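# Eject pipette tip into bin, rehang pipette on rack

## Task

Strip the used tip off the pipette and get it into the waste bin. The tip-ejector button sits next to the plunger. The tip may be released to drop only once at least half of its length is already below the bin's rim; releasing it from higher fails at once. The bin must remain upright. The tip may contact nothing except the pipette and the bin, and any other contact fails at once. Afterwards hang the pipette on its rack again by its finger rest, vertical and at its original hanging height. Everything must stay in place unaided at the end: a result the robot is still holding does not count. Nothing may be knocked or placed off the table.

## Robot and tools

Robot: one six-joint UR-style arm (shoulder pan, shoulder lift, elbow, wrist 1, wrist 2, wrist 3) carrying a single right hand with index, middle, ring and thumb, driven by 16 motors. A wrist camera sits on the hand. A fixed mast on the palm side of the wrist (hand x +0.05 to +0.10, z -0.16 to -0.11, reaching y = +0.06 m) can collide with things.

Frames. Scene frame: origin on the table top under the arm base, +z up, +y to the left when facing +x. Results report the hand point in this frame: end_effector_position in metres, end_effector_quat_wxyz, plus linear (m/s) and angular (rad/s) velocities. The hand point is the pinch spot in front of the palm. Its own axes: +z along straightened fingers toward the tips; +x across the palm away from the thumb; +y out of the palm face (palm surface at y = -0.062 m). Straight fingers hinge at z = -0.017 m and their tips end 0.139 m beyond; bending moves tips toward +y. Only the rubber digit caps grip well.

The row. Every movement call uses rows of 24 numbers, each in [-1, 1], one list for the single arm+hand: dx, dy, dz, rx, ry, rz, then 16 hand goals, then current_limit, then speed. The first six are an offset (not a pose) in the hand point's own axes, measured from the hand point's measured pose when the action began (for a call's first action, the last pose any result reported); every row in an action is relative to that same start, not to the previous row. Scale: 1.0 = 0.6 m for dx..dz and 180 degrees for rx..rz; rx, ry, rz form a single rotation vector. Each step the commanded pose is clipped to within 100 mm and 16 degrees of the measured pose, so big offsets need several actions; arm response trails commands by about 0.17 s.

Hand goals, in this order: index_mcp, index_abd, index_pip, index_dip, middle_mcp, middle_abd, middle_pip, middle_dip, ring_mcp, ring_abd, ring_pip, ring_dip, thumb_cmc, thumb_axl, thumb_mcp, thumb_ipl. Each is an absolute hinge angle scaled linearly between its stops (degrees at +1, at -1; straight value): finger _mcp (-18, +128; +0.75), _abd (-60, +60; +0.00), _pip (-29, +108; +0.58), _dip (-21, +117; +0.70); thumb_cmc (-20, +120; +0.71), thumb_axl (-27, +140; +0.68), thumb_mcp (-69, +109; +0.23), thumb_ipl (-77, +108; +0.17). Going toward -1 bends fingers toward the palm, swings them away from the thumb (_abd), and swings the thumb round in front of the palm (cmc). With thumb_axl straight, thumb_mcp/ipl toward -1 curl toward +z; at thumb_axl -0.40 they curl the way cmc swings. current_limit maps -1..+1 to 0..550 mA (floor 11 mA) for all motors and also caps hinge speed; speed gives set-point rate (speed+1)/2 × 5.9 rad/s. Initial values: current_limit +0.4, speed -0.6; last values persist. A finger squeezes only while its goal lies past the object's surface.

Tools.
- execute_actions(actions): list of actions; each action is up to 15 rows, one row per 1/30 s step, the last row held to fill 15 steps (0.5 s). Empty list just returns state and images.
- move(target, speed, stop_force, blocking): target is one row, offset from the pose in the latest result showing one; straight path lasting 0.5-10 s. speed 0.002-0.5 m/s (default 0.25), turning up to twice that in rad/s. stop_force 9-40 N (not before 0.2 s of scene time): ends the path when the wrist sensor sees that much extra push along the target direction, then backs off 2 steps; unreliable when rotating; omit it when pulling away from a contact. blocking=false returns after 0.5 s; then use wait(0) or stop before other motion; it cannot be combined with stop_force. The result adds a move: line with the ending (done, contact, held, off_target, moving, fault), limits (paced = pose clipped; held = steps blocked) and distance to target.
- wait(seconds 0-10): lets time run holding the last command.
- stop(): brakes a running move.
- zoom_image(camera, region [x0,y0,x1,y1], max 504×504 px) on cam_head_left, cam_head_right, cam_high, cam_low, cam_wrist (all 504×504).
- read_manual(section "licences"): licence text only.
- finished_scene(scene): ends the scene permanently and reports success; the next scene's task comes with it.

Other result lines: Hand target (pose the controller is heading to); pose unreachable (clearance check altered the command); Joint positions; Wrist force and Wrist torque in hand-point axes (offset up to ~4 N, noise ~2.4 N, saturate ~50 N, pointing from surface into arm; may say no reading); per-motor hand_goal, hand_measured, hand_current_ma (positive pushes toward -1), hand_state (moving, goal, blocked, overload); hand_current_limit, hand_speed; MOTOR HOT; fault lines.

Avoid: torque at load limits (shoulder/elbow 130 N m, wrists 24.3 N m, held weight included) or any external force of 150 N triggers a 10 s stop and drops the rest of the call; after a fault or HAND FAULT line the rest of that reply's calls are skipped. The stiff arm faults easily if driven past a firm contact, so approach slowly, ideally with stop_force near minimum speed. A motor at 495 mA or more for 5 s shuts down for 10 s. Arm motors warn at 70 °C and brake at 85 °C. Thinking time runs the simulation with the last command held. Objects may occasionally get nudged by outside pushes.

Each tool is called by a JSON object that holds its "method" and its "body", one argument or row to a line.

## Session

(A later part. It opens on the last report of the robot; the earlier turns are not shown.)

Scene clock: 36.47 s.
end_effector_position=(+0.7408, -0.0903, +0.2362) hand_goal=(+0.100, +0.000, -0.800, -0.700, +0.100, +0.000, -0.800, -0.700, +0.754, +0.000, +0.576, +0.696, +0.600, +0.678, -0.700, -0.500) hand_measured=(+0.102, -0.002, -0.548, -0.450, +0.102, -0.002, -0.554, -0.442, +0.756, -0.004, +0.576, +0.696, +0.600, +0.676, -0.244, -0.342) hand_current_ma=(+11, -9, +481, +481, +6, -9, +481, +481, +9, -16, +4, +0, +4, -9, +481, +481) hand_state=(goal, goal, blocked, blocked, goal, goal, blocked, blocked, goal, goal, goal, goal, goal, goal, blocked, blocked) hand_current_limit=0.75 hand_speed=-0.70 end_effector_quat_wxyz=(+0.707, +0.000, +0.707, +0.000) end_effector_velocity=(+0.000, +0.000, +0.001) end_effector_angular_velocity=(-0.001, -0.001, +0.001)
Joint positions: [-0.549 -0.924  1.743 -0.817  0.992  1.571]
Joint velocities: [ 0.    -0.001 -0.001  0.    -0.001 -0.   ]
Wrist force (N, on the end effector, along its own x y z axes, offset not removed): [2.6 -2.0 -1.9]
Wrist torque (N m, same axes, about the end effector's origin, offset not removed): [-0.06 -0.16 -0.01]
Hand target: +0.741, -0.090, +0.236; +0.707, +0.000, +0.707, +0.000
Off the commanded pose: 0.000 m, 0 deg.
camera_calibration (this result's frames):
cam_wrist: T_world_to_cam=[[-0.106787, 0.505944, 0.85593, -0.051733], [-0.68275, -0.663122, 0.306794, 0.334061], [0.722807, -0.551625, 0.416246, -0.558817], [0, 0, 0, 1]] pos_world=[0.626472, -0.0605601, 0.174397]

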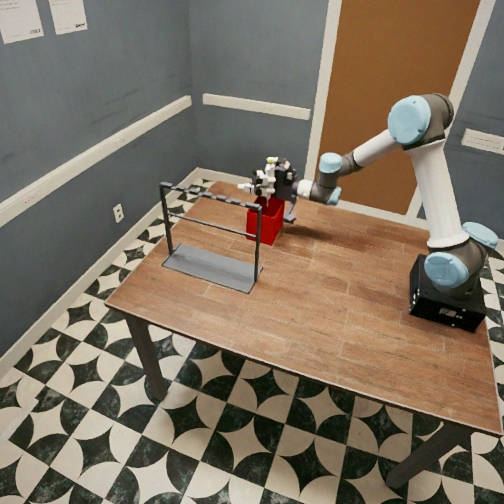

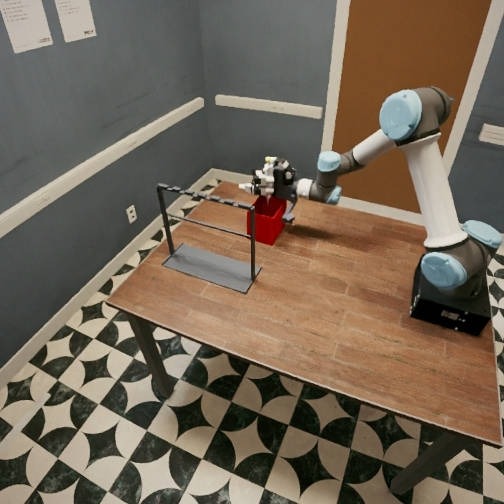

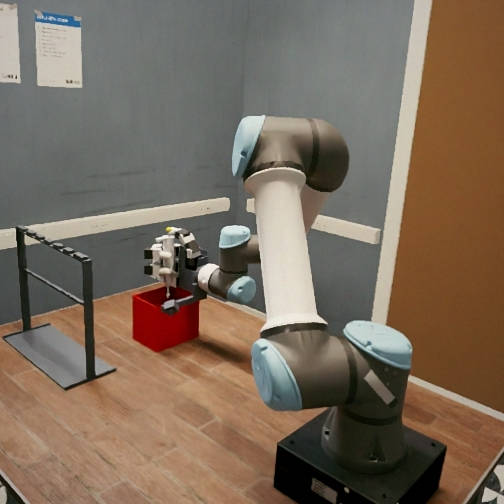

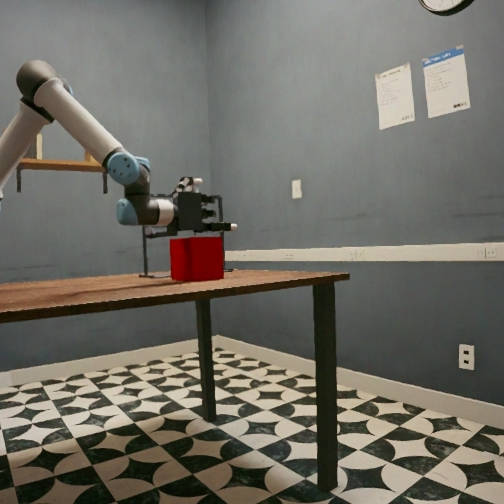

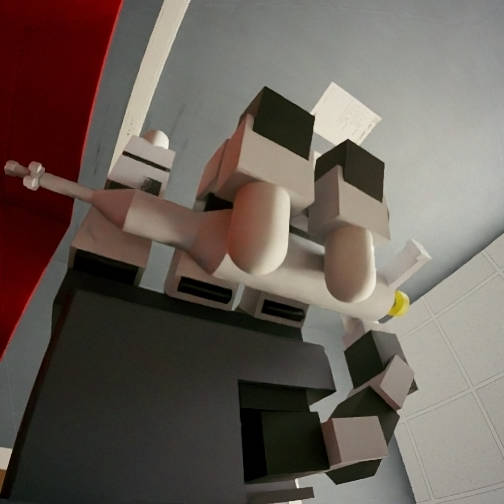

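{"method": "move", "body": {
  "target": [-0.06,0,0,0,0,0,0.1,0,-0.8,-0.7,0.1,0,-0.8,-0.7,0.754,0,0.576,0.696,0.714,0.678,0.226,0.168,0.4,-0.6],
  "speed": 0.1
}}

{"method": "move", "body": {
  "target": [0.025,0.29,-0.023,0,0,0,0.1,0,-0.8,-0.7,0.1,0,-0.8,-0.7,0.754,0,0.576,0.696,0.714,0.678,0.226,0.168,0.4,-0.6],
  "speed": 0.15
}}

{"method": "move", "body": {
  "target": [0,0.155,0,0,0,0,0.1,0,-0.8,-0.7,0.1,0,-0.8,-0.7,0.754,0,0.576,0.696,0.714,0.678,0.226,0.168,0.4,-0.6],
  "speed": 0.04,
  "stop_force": 12
}}

{"method": "zoom_image", "body": {
  "camera": "cam_head_left",
  "region": [200, 150, 300, 250]
}}

{"method": "zoom_image", "body": {
  "camera": "cam_high",
  "region": [40, 210, 160, 330]
}}

Scene clock: 40.10 s.
end_effector_position=(+0.7407, -0.0902, +0.2722) hand_goal=(+0.100, +0.000, -0.800, -0.700, +0.100, +0.000, -0.800, -0.700, +0.754, +0.000, +0.576, +0.696, +0.714, +0.678, +0.226, +0.168) hand_measured=(+0.102, -0.002, -0.548, -0.450, +0.102, -0.002, -0.554, -0.442, +0.756, -0.004, +0.576, +0.696, +0.712, +0.676, +0.224, +0.166) hand_current_ma=(+8, -9, +385, +385, +6, -9, +385, +385, +9, -16, +4, +0, -12, -14, -14, -14) hand_state=(goal, goal, blocked, blocked, goal, goal, blocked, blocked, goal, goal, goal, goal, goal, goal, goal, goal) hand_current_limit=0.40 hand_speed=-0.60 end_effector_quat_wxyz=(+0.707, +0.000, +0.707, +0.000) end_effector_velocity=(+0.000, +0.000, +0.001) end_effector_angular_velocity=(-0.001, -0.001, +0.001)
Joint positions: [-0.549 -0.985  1.728 -0.741  0.992  1.571]
Joint velocities: [ 0.    -0.001 -0.     0.    -0.001 -0.001]
Wrist force (N, on the end effector, along its own x y z axes, offset not removed): [3.0 2.1 -1.3]
Wrist torque (N m, same axes, about the end effector's origin, offset not removed): [0.17 -0.48 0.25]
Hand target: +0.741, -0.090, +0.272; +0.707, +0.000, +0.707, +0.000
Off the commanded pose: 0.000 m, 0 deg.
move: done
camera_calibration (this result's frames):
cam_wrist: T_world_to_cam=[[-0.106792, 0.50593, 0.855938, -0.0825936], [-0.682738, -0.663137, 0.306786, 0.32303], [0.722817, -0.55162, 0.416235, -0.573762], [0, 0, 0, 1]] pos_world=[0.626449, -0.0604989, 0.210414]

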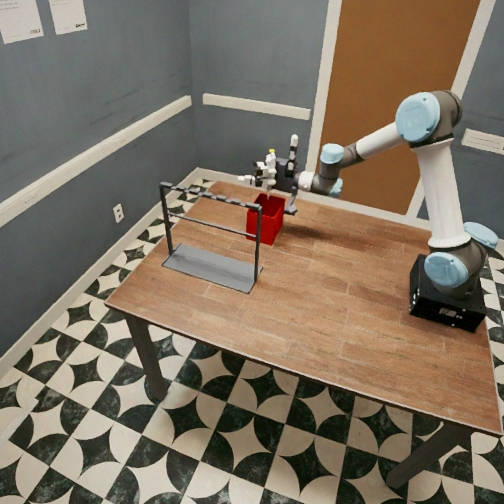

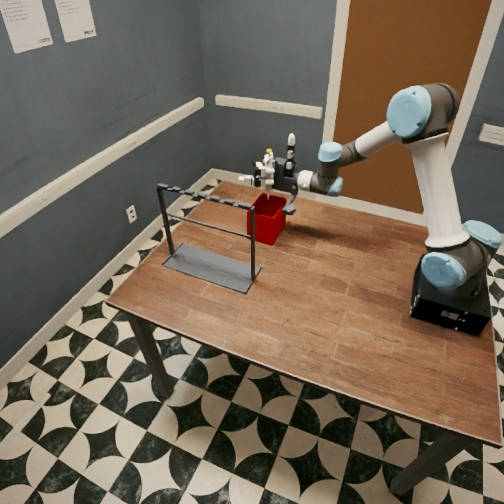

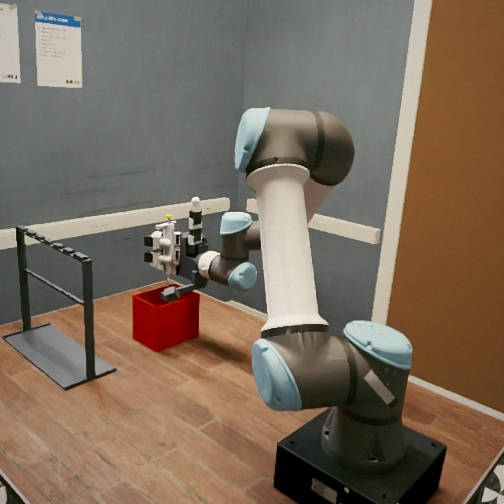

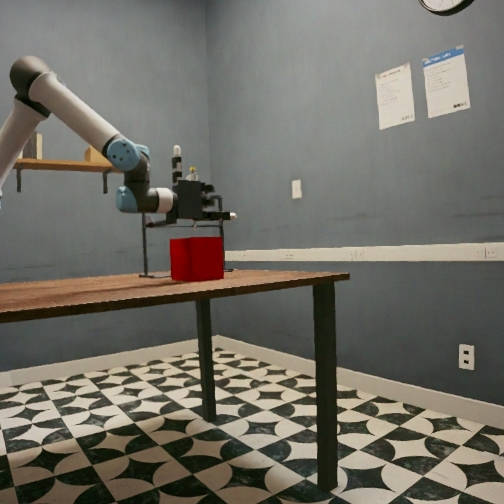

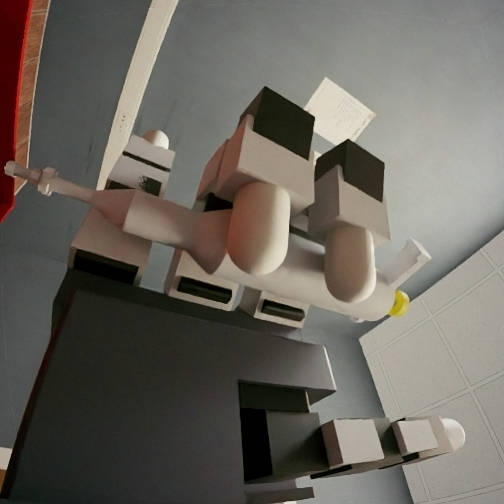

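Scene clock: 41.73 s.
end_effector_position=(+0.7271, +0.0838, +0.2570) hand_goal=(+0.100, +0.000, -0.800, -0.700, +0.100, +0.000, -0.800, -0.700, +0.754, +0.000, +0.576, +0.696, +0.714, +0.678, +0.226, +0.168) hand_measured=(+0.102, -0.002, -0.548, -0.450, +0.102, -0.002, -0.554, -0.442, +0.756, -0.004, +0.576, +0.696, +0.712, +0.676, +0.224, +0.166) hand_current_ma=(+8, -9, +385, +385, +6, -9, +385, +385, +8, -16, +4, +0, -7, -14, -14, -14) hand_state=(goal, goal, blocked, blocked, goal, goal, blocked, blocked, goal, goal, goal, goal, goal, goal, goal, goal) hand_current_limit=0.40 hand_speed=-0.60 end_effector_quat_wxyz=(+0.707, +0.000, +0.707, +0.000) end_effector_velocity=(+0.000, +0.002, -0.001) end_effector_angular_velocity=(+0.000, +0.001, -0.000)
Joint positions: [-0.243 -1.035  1.872 -0.837  1.297  1.572]
Joint velocities: [ 0.003  0.001 -0.    -0.     0.004 -0.   ]
Wrist force (N, on the end effector, along its own x y z axes, offset not removed): [4.3 2.6 -3.6]
Wrist torque (N m, same axes, about the end effector's origin, offset not removed): [0.57 -0.55 0.15]
Hand target: +0.727, +0.084, +0.257; +0.707, +0.000, +0.707, +0.000
Off the commanded pose: 0.000 m, 0 deg.
move: done
camera_calibration (this result's frames):
cam_wrist: T_world_to_cam=[[-0.106766, 0.506128, 0.855824, -0.159054], [-0.682706, -0.663084, 0.306974, 0.433649], [0.722851, -0.551502, 0.416331, -0.461663], [0, 0, 0, 1]] pos_world=[0.612787, 0.113439, 0.195208]

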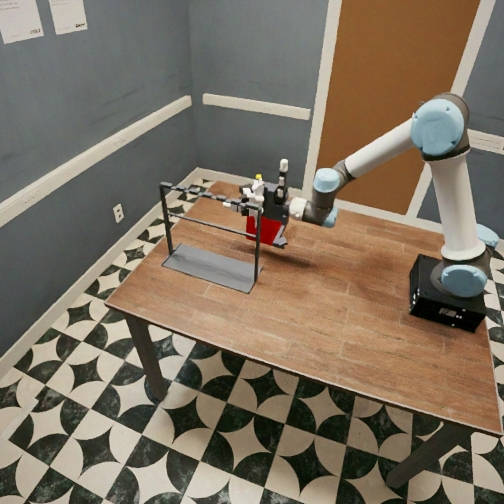

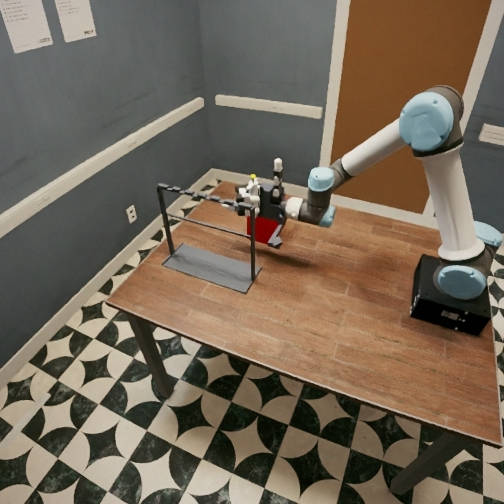

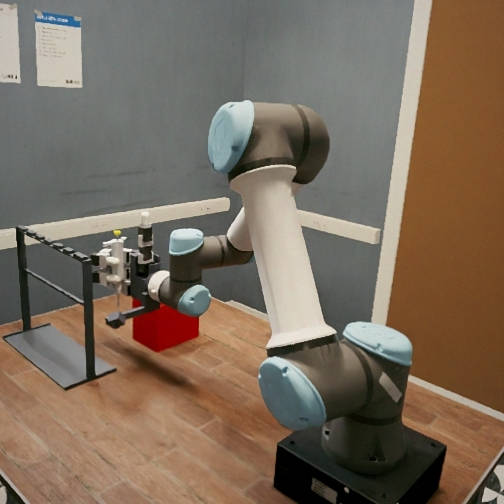

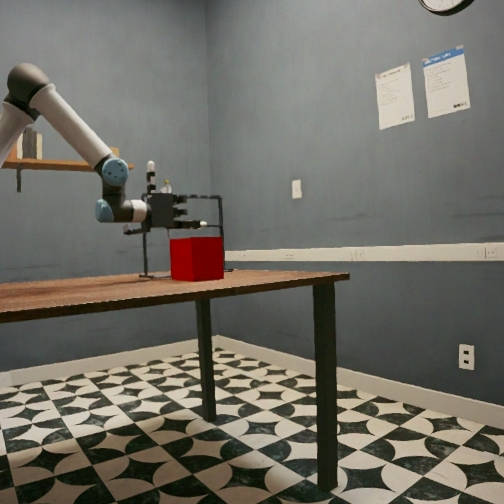

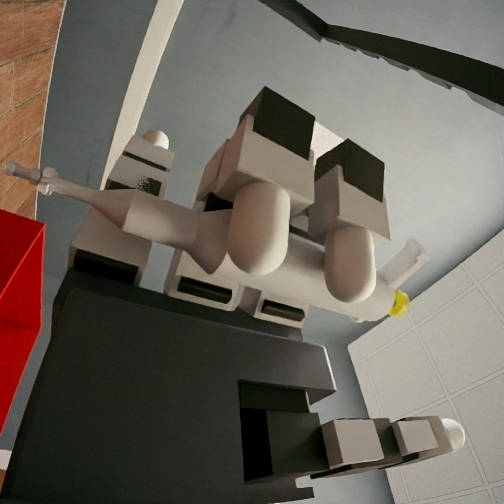

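Scene clock: 44.40 s.
end_effector_position=(+0.7271, +0.1767, +0.2569) hand_goal=(+0.100, +0.000, -0.800, -0.700, +0.100, +0.000, -0.800, -0.700, +0.754, +0.000, +0.576, +0.696, +0.714, +0.678, +0.226, +0.168) hand_measured=(+0.102, -0.002, -0.548, -0.450, +0.102, -0.002, -0.554, -0.442, +0.756, -0.004, +0.576, +0.696, +0.712, +0.676, +0.224, +0.166) hand_current_ma=(+14, -9, +385, +385, +7, -9, +385, +385, +8, -16, +4, +0, -7, -14, -14, -14) hand_state=(goal, goal, blocked, blocked, goal, goal, blocked, blocked, goal, goal, goal, goal, goal, goal, goal, goal) hand_current_limit=0.40 hand_speed=-0.60 end_effector_quat_wxyz=(+0.707, +0.000, +0.707, +0.000) end_effector_velocity=(-0.000, +0.003, -0.001) end_effector_angular_velocity=(-0.000, +0.001, +0.001)
Joint positions: [-0.054 -1.02   1.846 -0.825  1.487  1.572]
Joint velocities: [ 0.005  0.001 -0.001  0.     0.003 -0.   ]
Wrist force (N, on the end effector, along its own x y z axes, offset not removed): [-0.1 -3.4 -1.6]
Wrist torque (N m, same axes, about the end effector's origin, offset not removed): [-0.19 -0.04 -0.30]
Hand target: +0.727, +0.177, +0.257; +0.707, +0.000, +0.707, +0.000
Off the commanded pose: 0.000 m, 0 deg.
move: done
camera_calibration (this result's frames):
cam_wrist: T_world_to_cam=[[-0.106752, 0.506251, 0.855753, -0.205989], [-0.682688, -0.663049, 0.307087, 0.495295], [0.72287, -0.551431, 0.416393, -0.410414], [0, 0, 0, 1]] pos_world=[0.612819, 0.206372, 0.195071]

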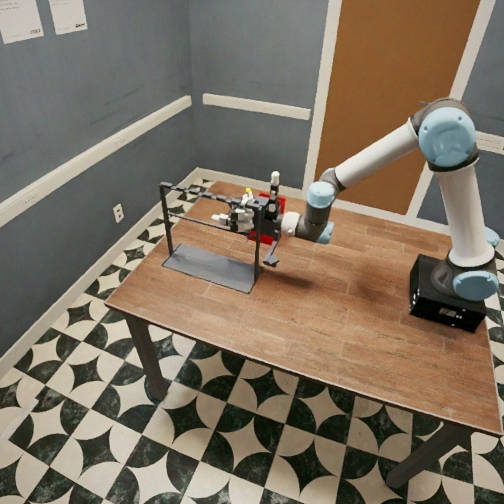

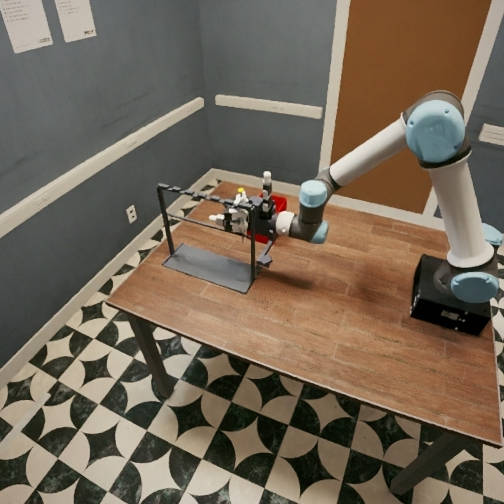

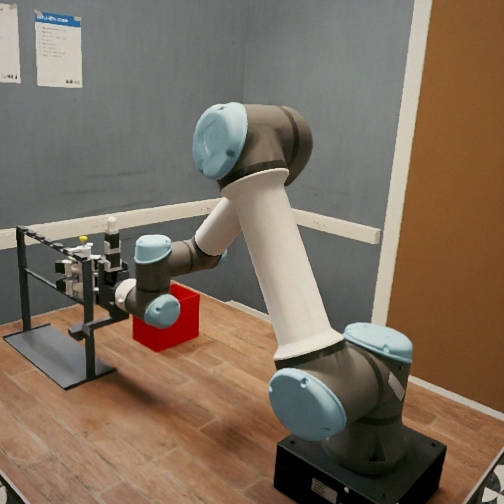

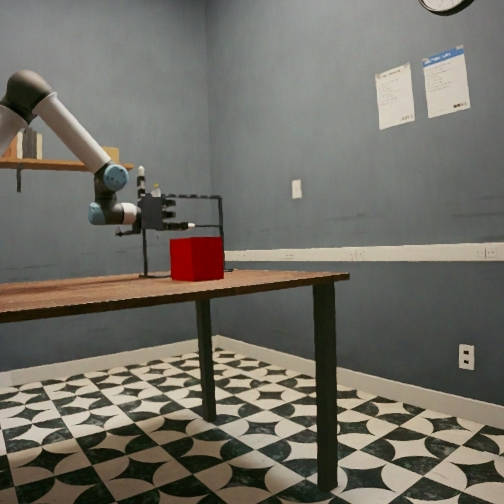

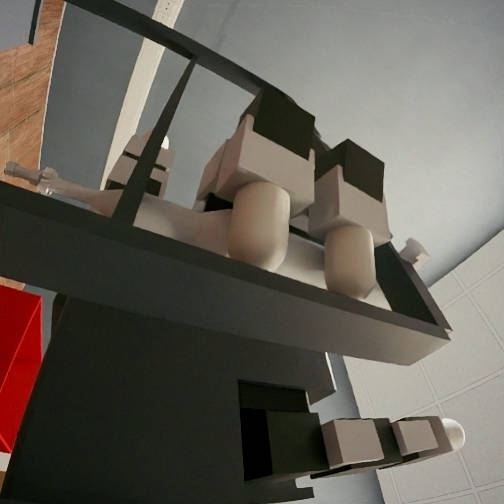

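Region (200, 150, 300, 250) of cam_head_left's 504x504 image, scaled by 5.040, with more detail than that image has.

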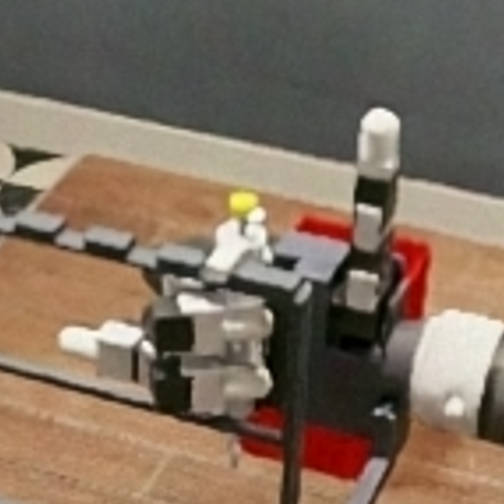

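Region (40, 210, 160, 330) of cam_high's 504x504 image, scaled by 4.200, with more detail than that image has.

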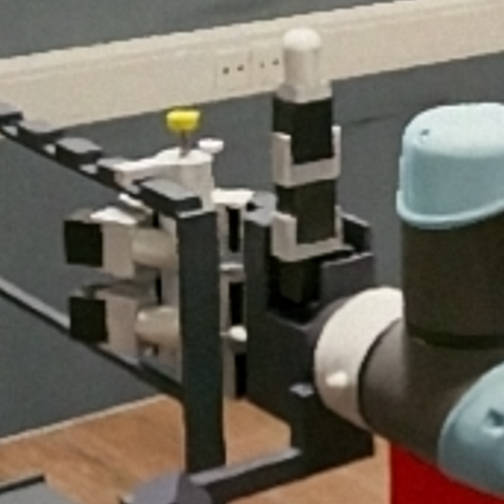

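{"method": "move", "body": {
  "target": [0.014,0,0,0,0,0,0.1,0,-0.8,-0.7,0.1,0,-0.8,-0.7,0.754,0,0.576,0.696,0.714,0.678,0.226,0.168,0.4,-0.6],
  "speed": 0.02
}}

{"method": "move", "body": {
  "target": [0,0,0,0,0,0,0.754,0,0.576,0.696,0.754,0,0.576,0.696,0.754,0,0.576,0.696,0.714,0.678,0.226,0.168,0.4,-0.7]
}}

{"method": "move", "body": {
  "target": [-0.05,-0.15,-0.1,0,0,0,0.754,0,0.576,0.696,0.754,0,0.576,0.696,0.754,0,0.576,0.696,0.714,0.678,0.226,0.168,0.4,-0.7],
  "speed": 0.1
}}

{"method": "zoom_image", "body": {
  "camera": "cam_head_left",
  "region": [150, 150, 300, 300]
}}

{"method": "zoom_image", "body": {
  "camera": "cam_high",
  "region": [40, 210, 160, 330]
}}

Scene clock: 47.83 s.
end_effector_position=(+0.7271, +0.1767, +0.2486) hand_goal=(+0.100, +0.000, -0.800, -0.700, +0.100, +0.000, -0.800, -0.700, +0.754, +0.000, +0.576, +0.696, +0.714, +0.678, +0.226, +0.168) hand_measured=(+0.104, -0.002, -0.548, -0.450, +0.100, -0.002, -0.554, -0.442, +0.756, -0.004, +0.576, +0.696, +0.712, +0.676, +0.224, +0.166) hand_current_ma=(+22, -9, +385, +385, +4, -9, +385, +385, +8, -16, +4, +0, -7, -14, -13, -14) hand_state=(goal, goal, blocked, blocked, goal, goal, blocked, blocked, goal, goal, goal, goal, goal, goal, goal, goal) hand_current_limit=0.40 hand_speed=-0.60 end_effector_quat_wxyz=(+0.707, +0.000, +0.707, +0.000) end_effector_velocity=(+0.000, -0.000, -0.001) end_effector_angular_velocity=(-0.000, -0.000, -0.000)
Joint positions: [-0.054 -1.005  1.85  -0.843  1.487  1.572]
Joint velocities: [-0.     0.003  0.001 -0.004 -0.    -0.   ]
Wrist force (N, on the end effector, along its own x y z axes, offset not removed): [2.4 0.8 3.8]
Wrist torque (N m, same axes, about the end effector's origin, offset not removed): [-0.20 -0.33 -0.02]
Hand target: +0.727, +0.177, +0.248; +0.707, +0.000, +0.707, +0.000
Off the commanded pose: 0.000 m, 0 deg.
move: done
camera_calibration (this result's frames):
cam_wrist: T_world_to_cam=[[-0.106742, 0.506227, 0.855769, -0.198911], [-0.682679, -0.663062, 0.307079, 0.497835], [0.72288, -0.551438, 0.416367, -0.406972], [0, 0, 0, 1]] pos_world=[0.612821, 0.206369, 0.186797]

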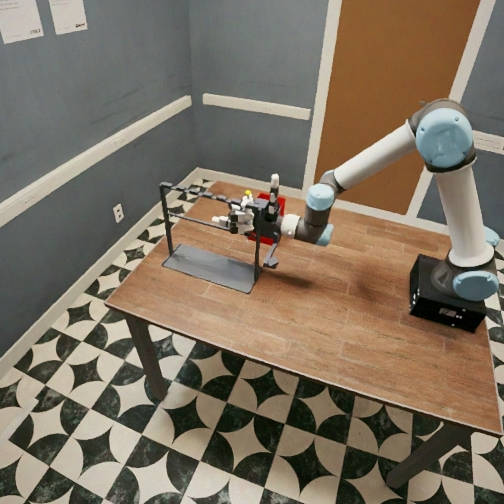

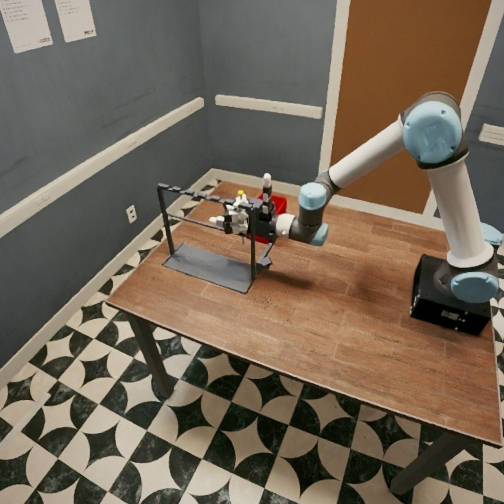

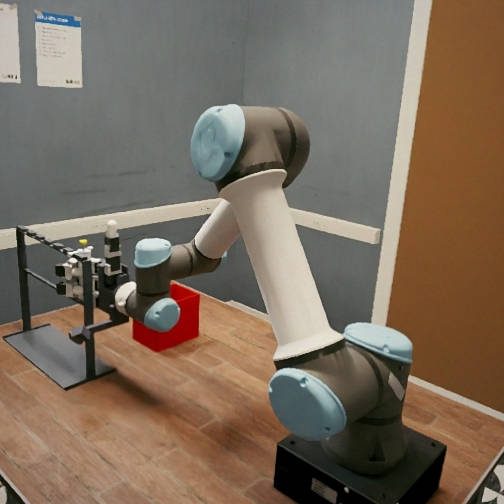

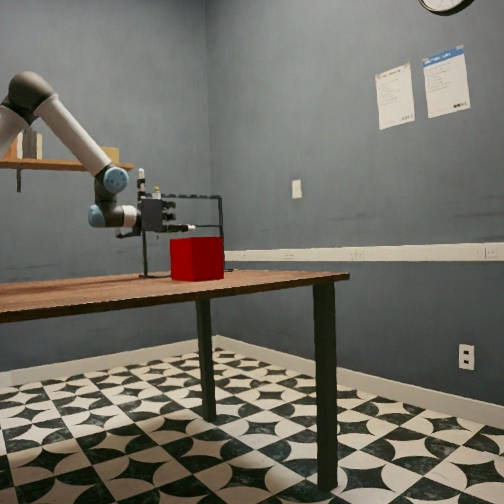

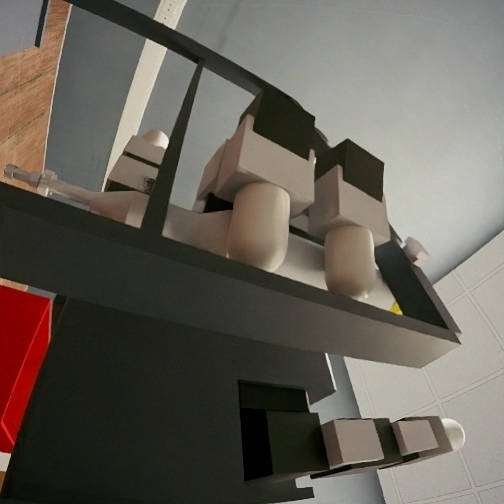

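Scene clock: 49.77 s.
end_effector_position=(+0.7271, +0.1767, +0.2486) hand_goal=(+0.754, +0.000, +0.576, +0.696, +0.754, +0.000, +0.576, +0.696, +0.754, +0.000, +0.576, +0.696, +0.714, +0.678, +0.226, +0.168) hand_measured=(+0.752, -0.002, +0.574, +0.694, +0.752, -0.002, +0.574, +0.692, +0.756, -0.004, +0.576, +0.696, +0.712, +0.676, +0.224, +0.166) hand_current_ma=(-14, -12, -14, -14, -12, -12, -14, -16, +8, -16, +4, +0, -7, -14, -13, -14) hand_state=(goal, goal, goal, goal, goal, goal, goal, goal, goal, goal, goal, goal, goal, goal, goal, goal) hand_current_limit=0.40 hand_speed=-0.70 end_effector_quat_wxyz=(+0.707, +0.000, +0.707, +0.000) end_effector_velocity=(+0.000, -0.000, +0.001) end_effector_angular_velocity=(-0.000, -0.001, -0.000)
Joint positions: [-0.054 -1.005  1.85  -0.843  1.487  1.572]
Joint velocities: [-0.001 -0.001 -0.    -0.001 -0.    -0.   ]
Wrist force (N, on the end effector, along its own x y z axes, offset not removed): [3.3 -2.4 2.7]
Wrist torque (N m, same axes, about the end effector's origin, offset not removed): [-0.46 -0.46 0.07]
Hand target: +0.727, +0.177, +0.249; +0.707, +0.000, +0.707, +0.000
Off the commanded pose: 0.000 m, 0 deg.
move: done
camera_calibration (this result's frames):
cam_wrist: T_world_to_cam=[[-0.106726, 0.506224, 0.855773, -0.198914], [-0.682665, -0.663069, 0.307094, 0.49782], [0.722895, -0.551431, 0.416348, -0.406968], [0, 0, 0, 1]] pos_world=[0.61281, 0.206369, 0.186788]

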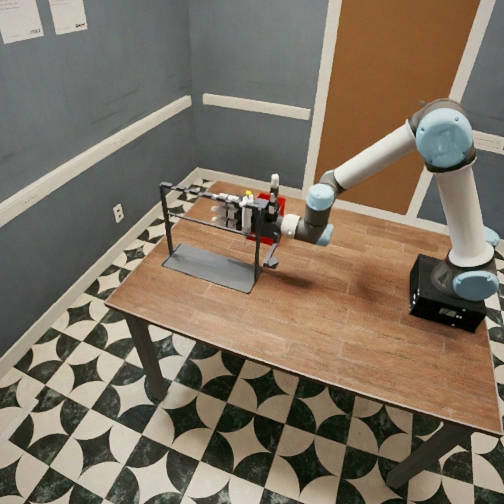

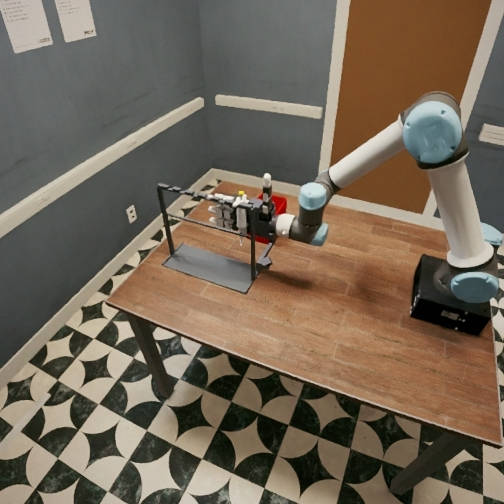

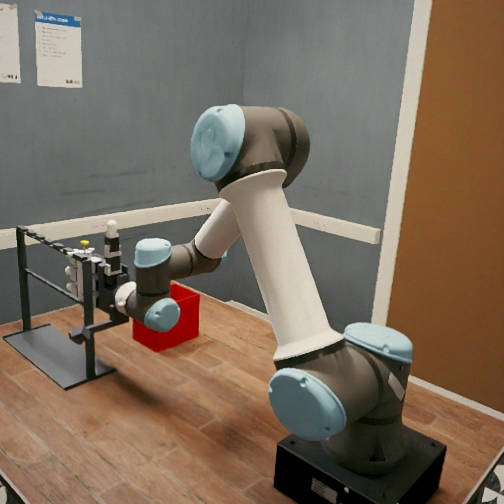

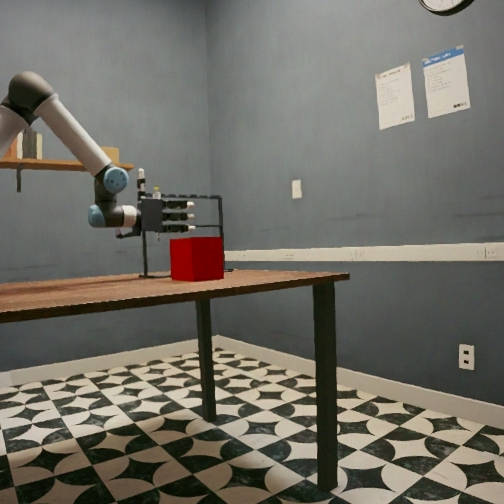

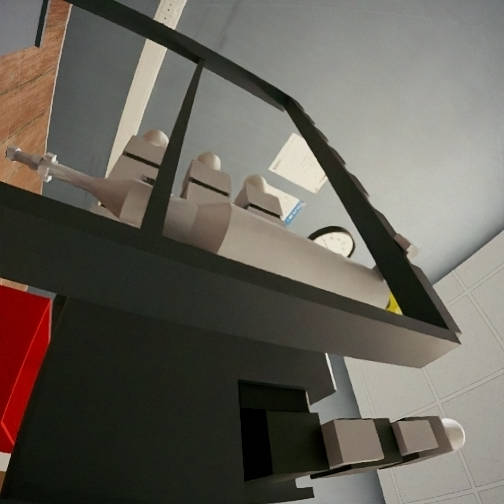

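Scene clock: 51.33 s.
end_effector_position=(+0.6671, +0.0867, +0.2787) hand_goal=(+0.754, +0.000, +0.576, +0.696, +0.754, +0.000, +0.576, +0.696, +0.754, +0.000, +0.576, +0.696, +0.714, +0.678, +0.226, +0.168) hand_measured=(+0.752, -0.002, +0.574, +0.694, +0.752, -0.002, +0.574, +0.692, +0.756, -0.004, +0.576, +0.696, +0.712, +0.676, +0.224, +0.166) hand_current_ma=(-12, -13, -13, -14, -11, -13, -13, -16, +8, -16, +4, +0, -7, -14, -13, -14) hand_state=(goal, goal, goal, goal, goal, goal, goal, goal, goal, goal, goal, goal, goal, goal, goal, goal) hand_current_limit=0.40 hand_speed=-0.70 end_effector_quat_wxyz=(+0.707, +0.000, +0.707, +0.000) end_effector_velocity=(-0.001, -0.001, +0.001) end_effector_angular_velocity=(-0.001, -0.001, -0.000)
Joint positions: [-0.275 -1.181  2.042 -0.86   1.265  1.572]
Joint velocities: [-0.003 -0.003  0.002  0.    -0.003 -0.   ]
Wrist force (N, on the end effector, along its own x y z axes, offset not removed): [-0.2 -0.5 -1.8]
Wrist torque (N m, same axes, about the end effector's origin, offset not removed): [0.11 0.03 -0.19]
Hand target: +0.667, +0.087, +0.279; +0.707, +0.000, +0.707, +0.000
Off the commanded pose: 0.000 m, 0 deg.
move: done
camera_calibration (this result's frames):
cam_wrist: T_world_to_cam=[[-0.106746, 0.506006, 0.855899, -0.18555], [-0.682688, -0.663135, 0.306901, 0.388053], [0.72287, -0.551552, 0.416232, -0.425699], [0, 0, 0, 1]] pos_world=[0.552838, 0.116426, 0.216908]

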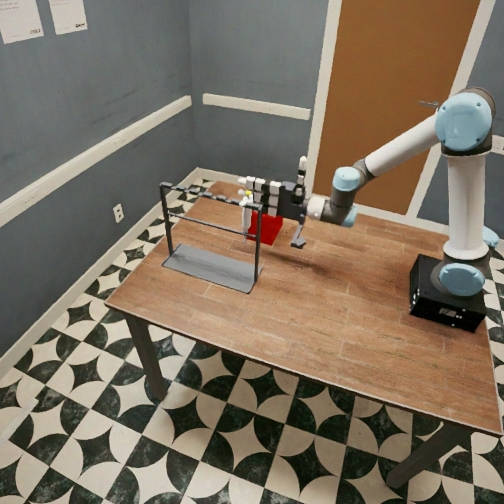

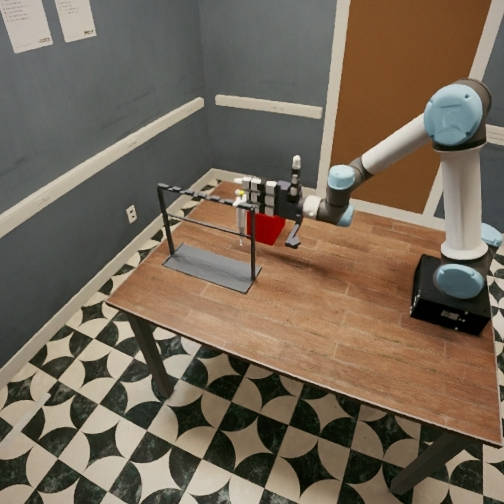

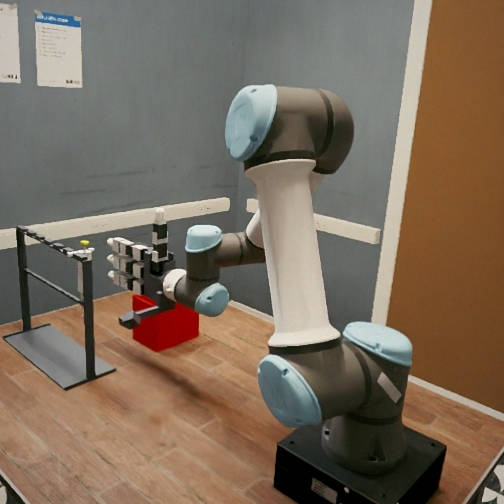

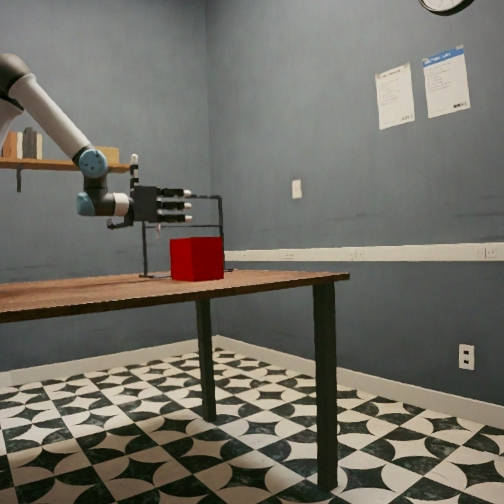

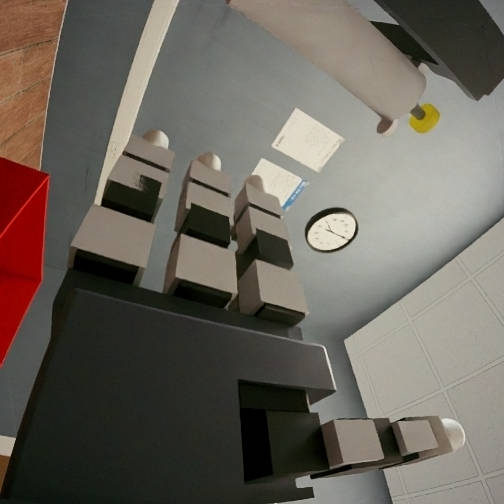

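Region (150, 150, 300, 300) of cam_head_left's 504x504 image, scaled by 3.360, with more detail than that image has.

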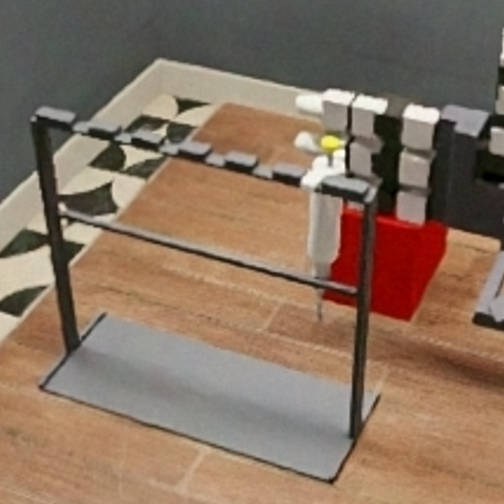

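Region (40, 210, 160, 330) of cam_high's 504x504 image, scaled by 4.200, with more detail than that image has.

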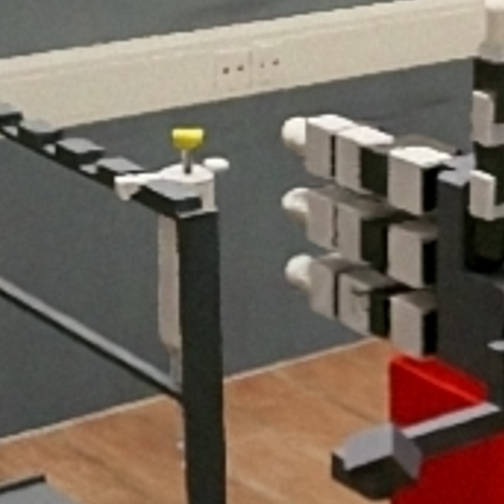

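{"method": "finished_scene", "body": {
  "scene": 2
}}

The scene is finished: the task was done.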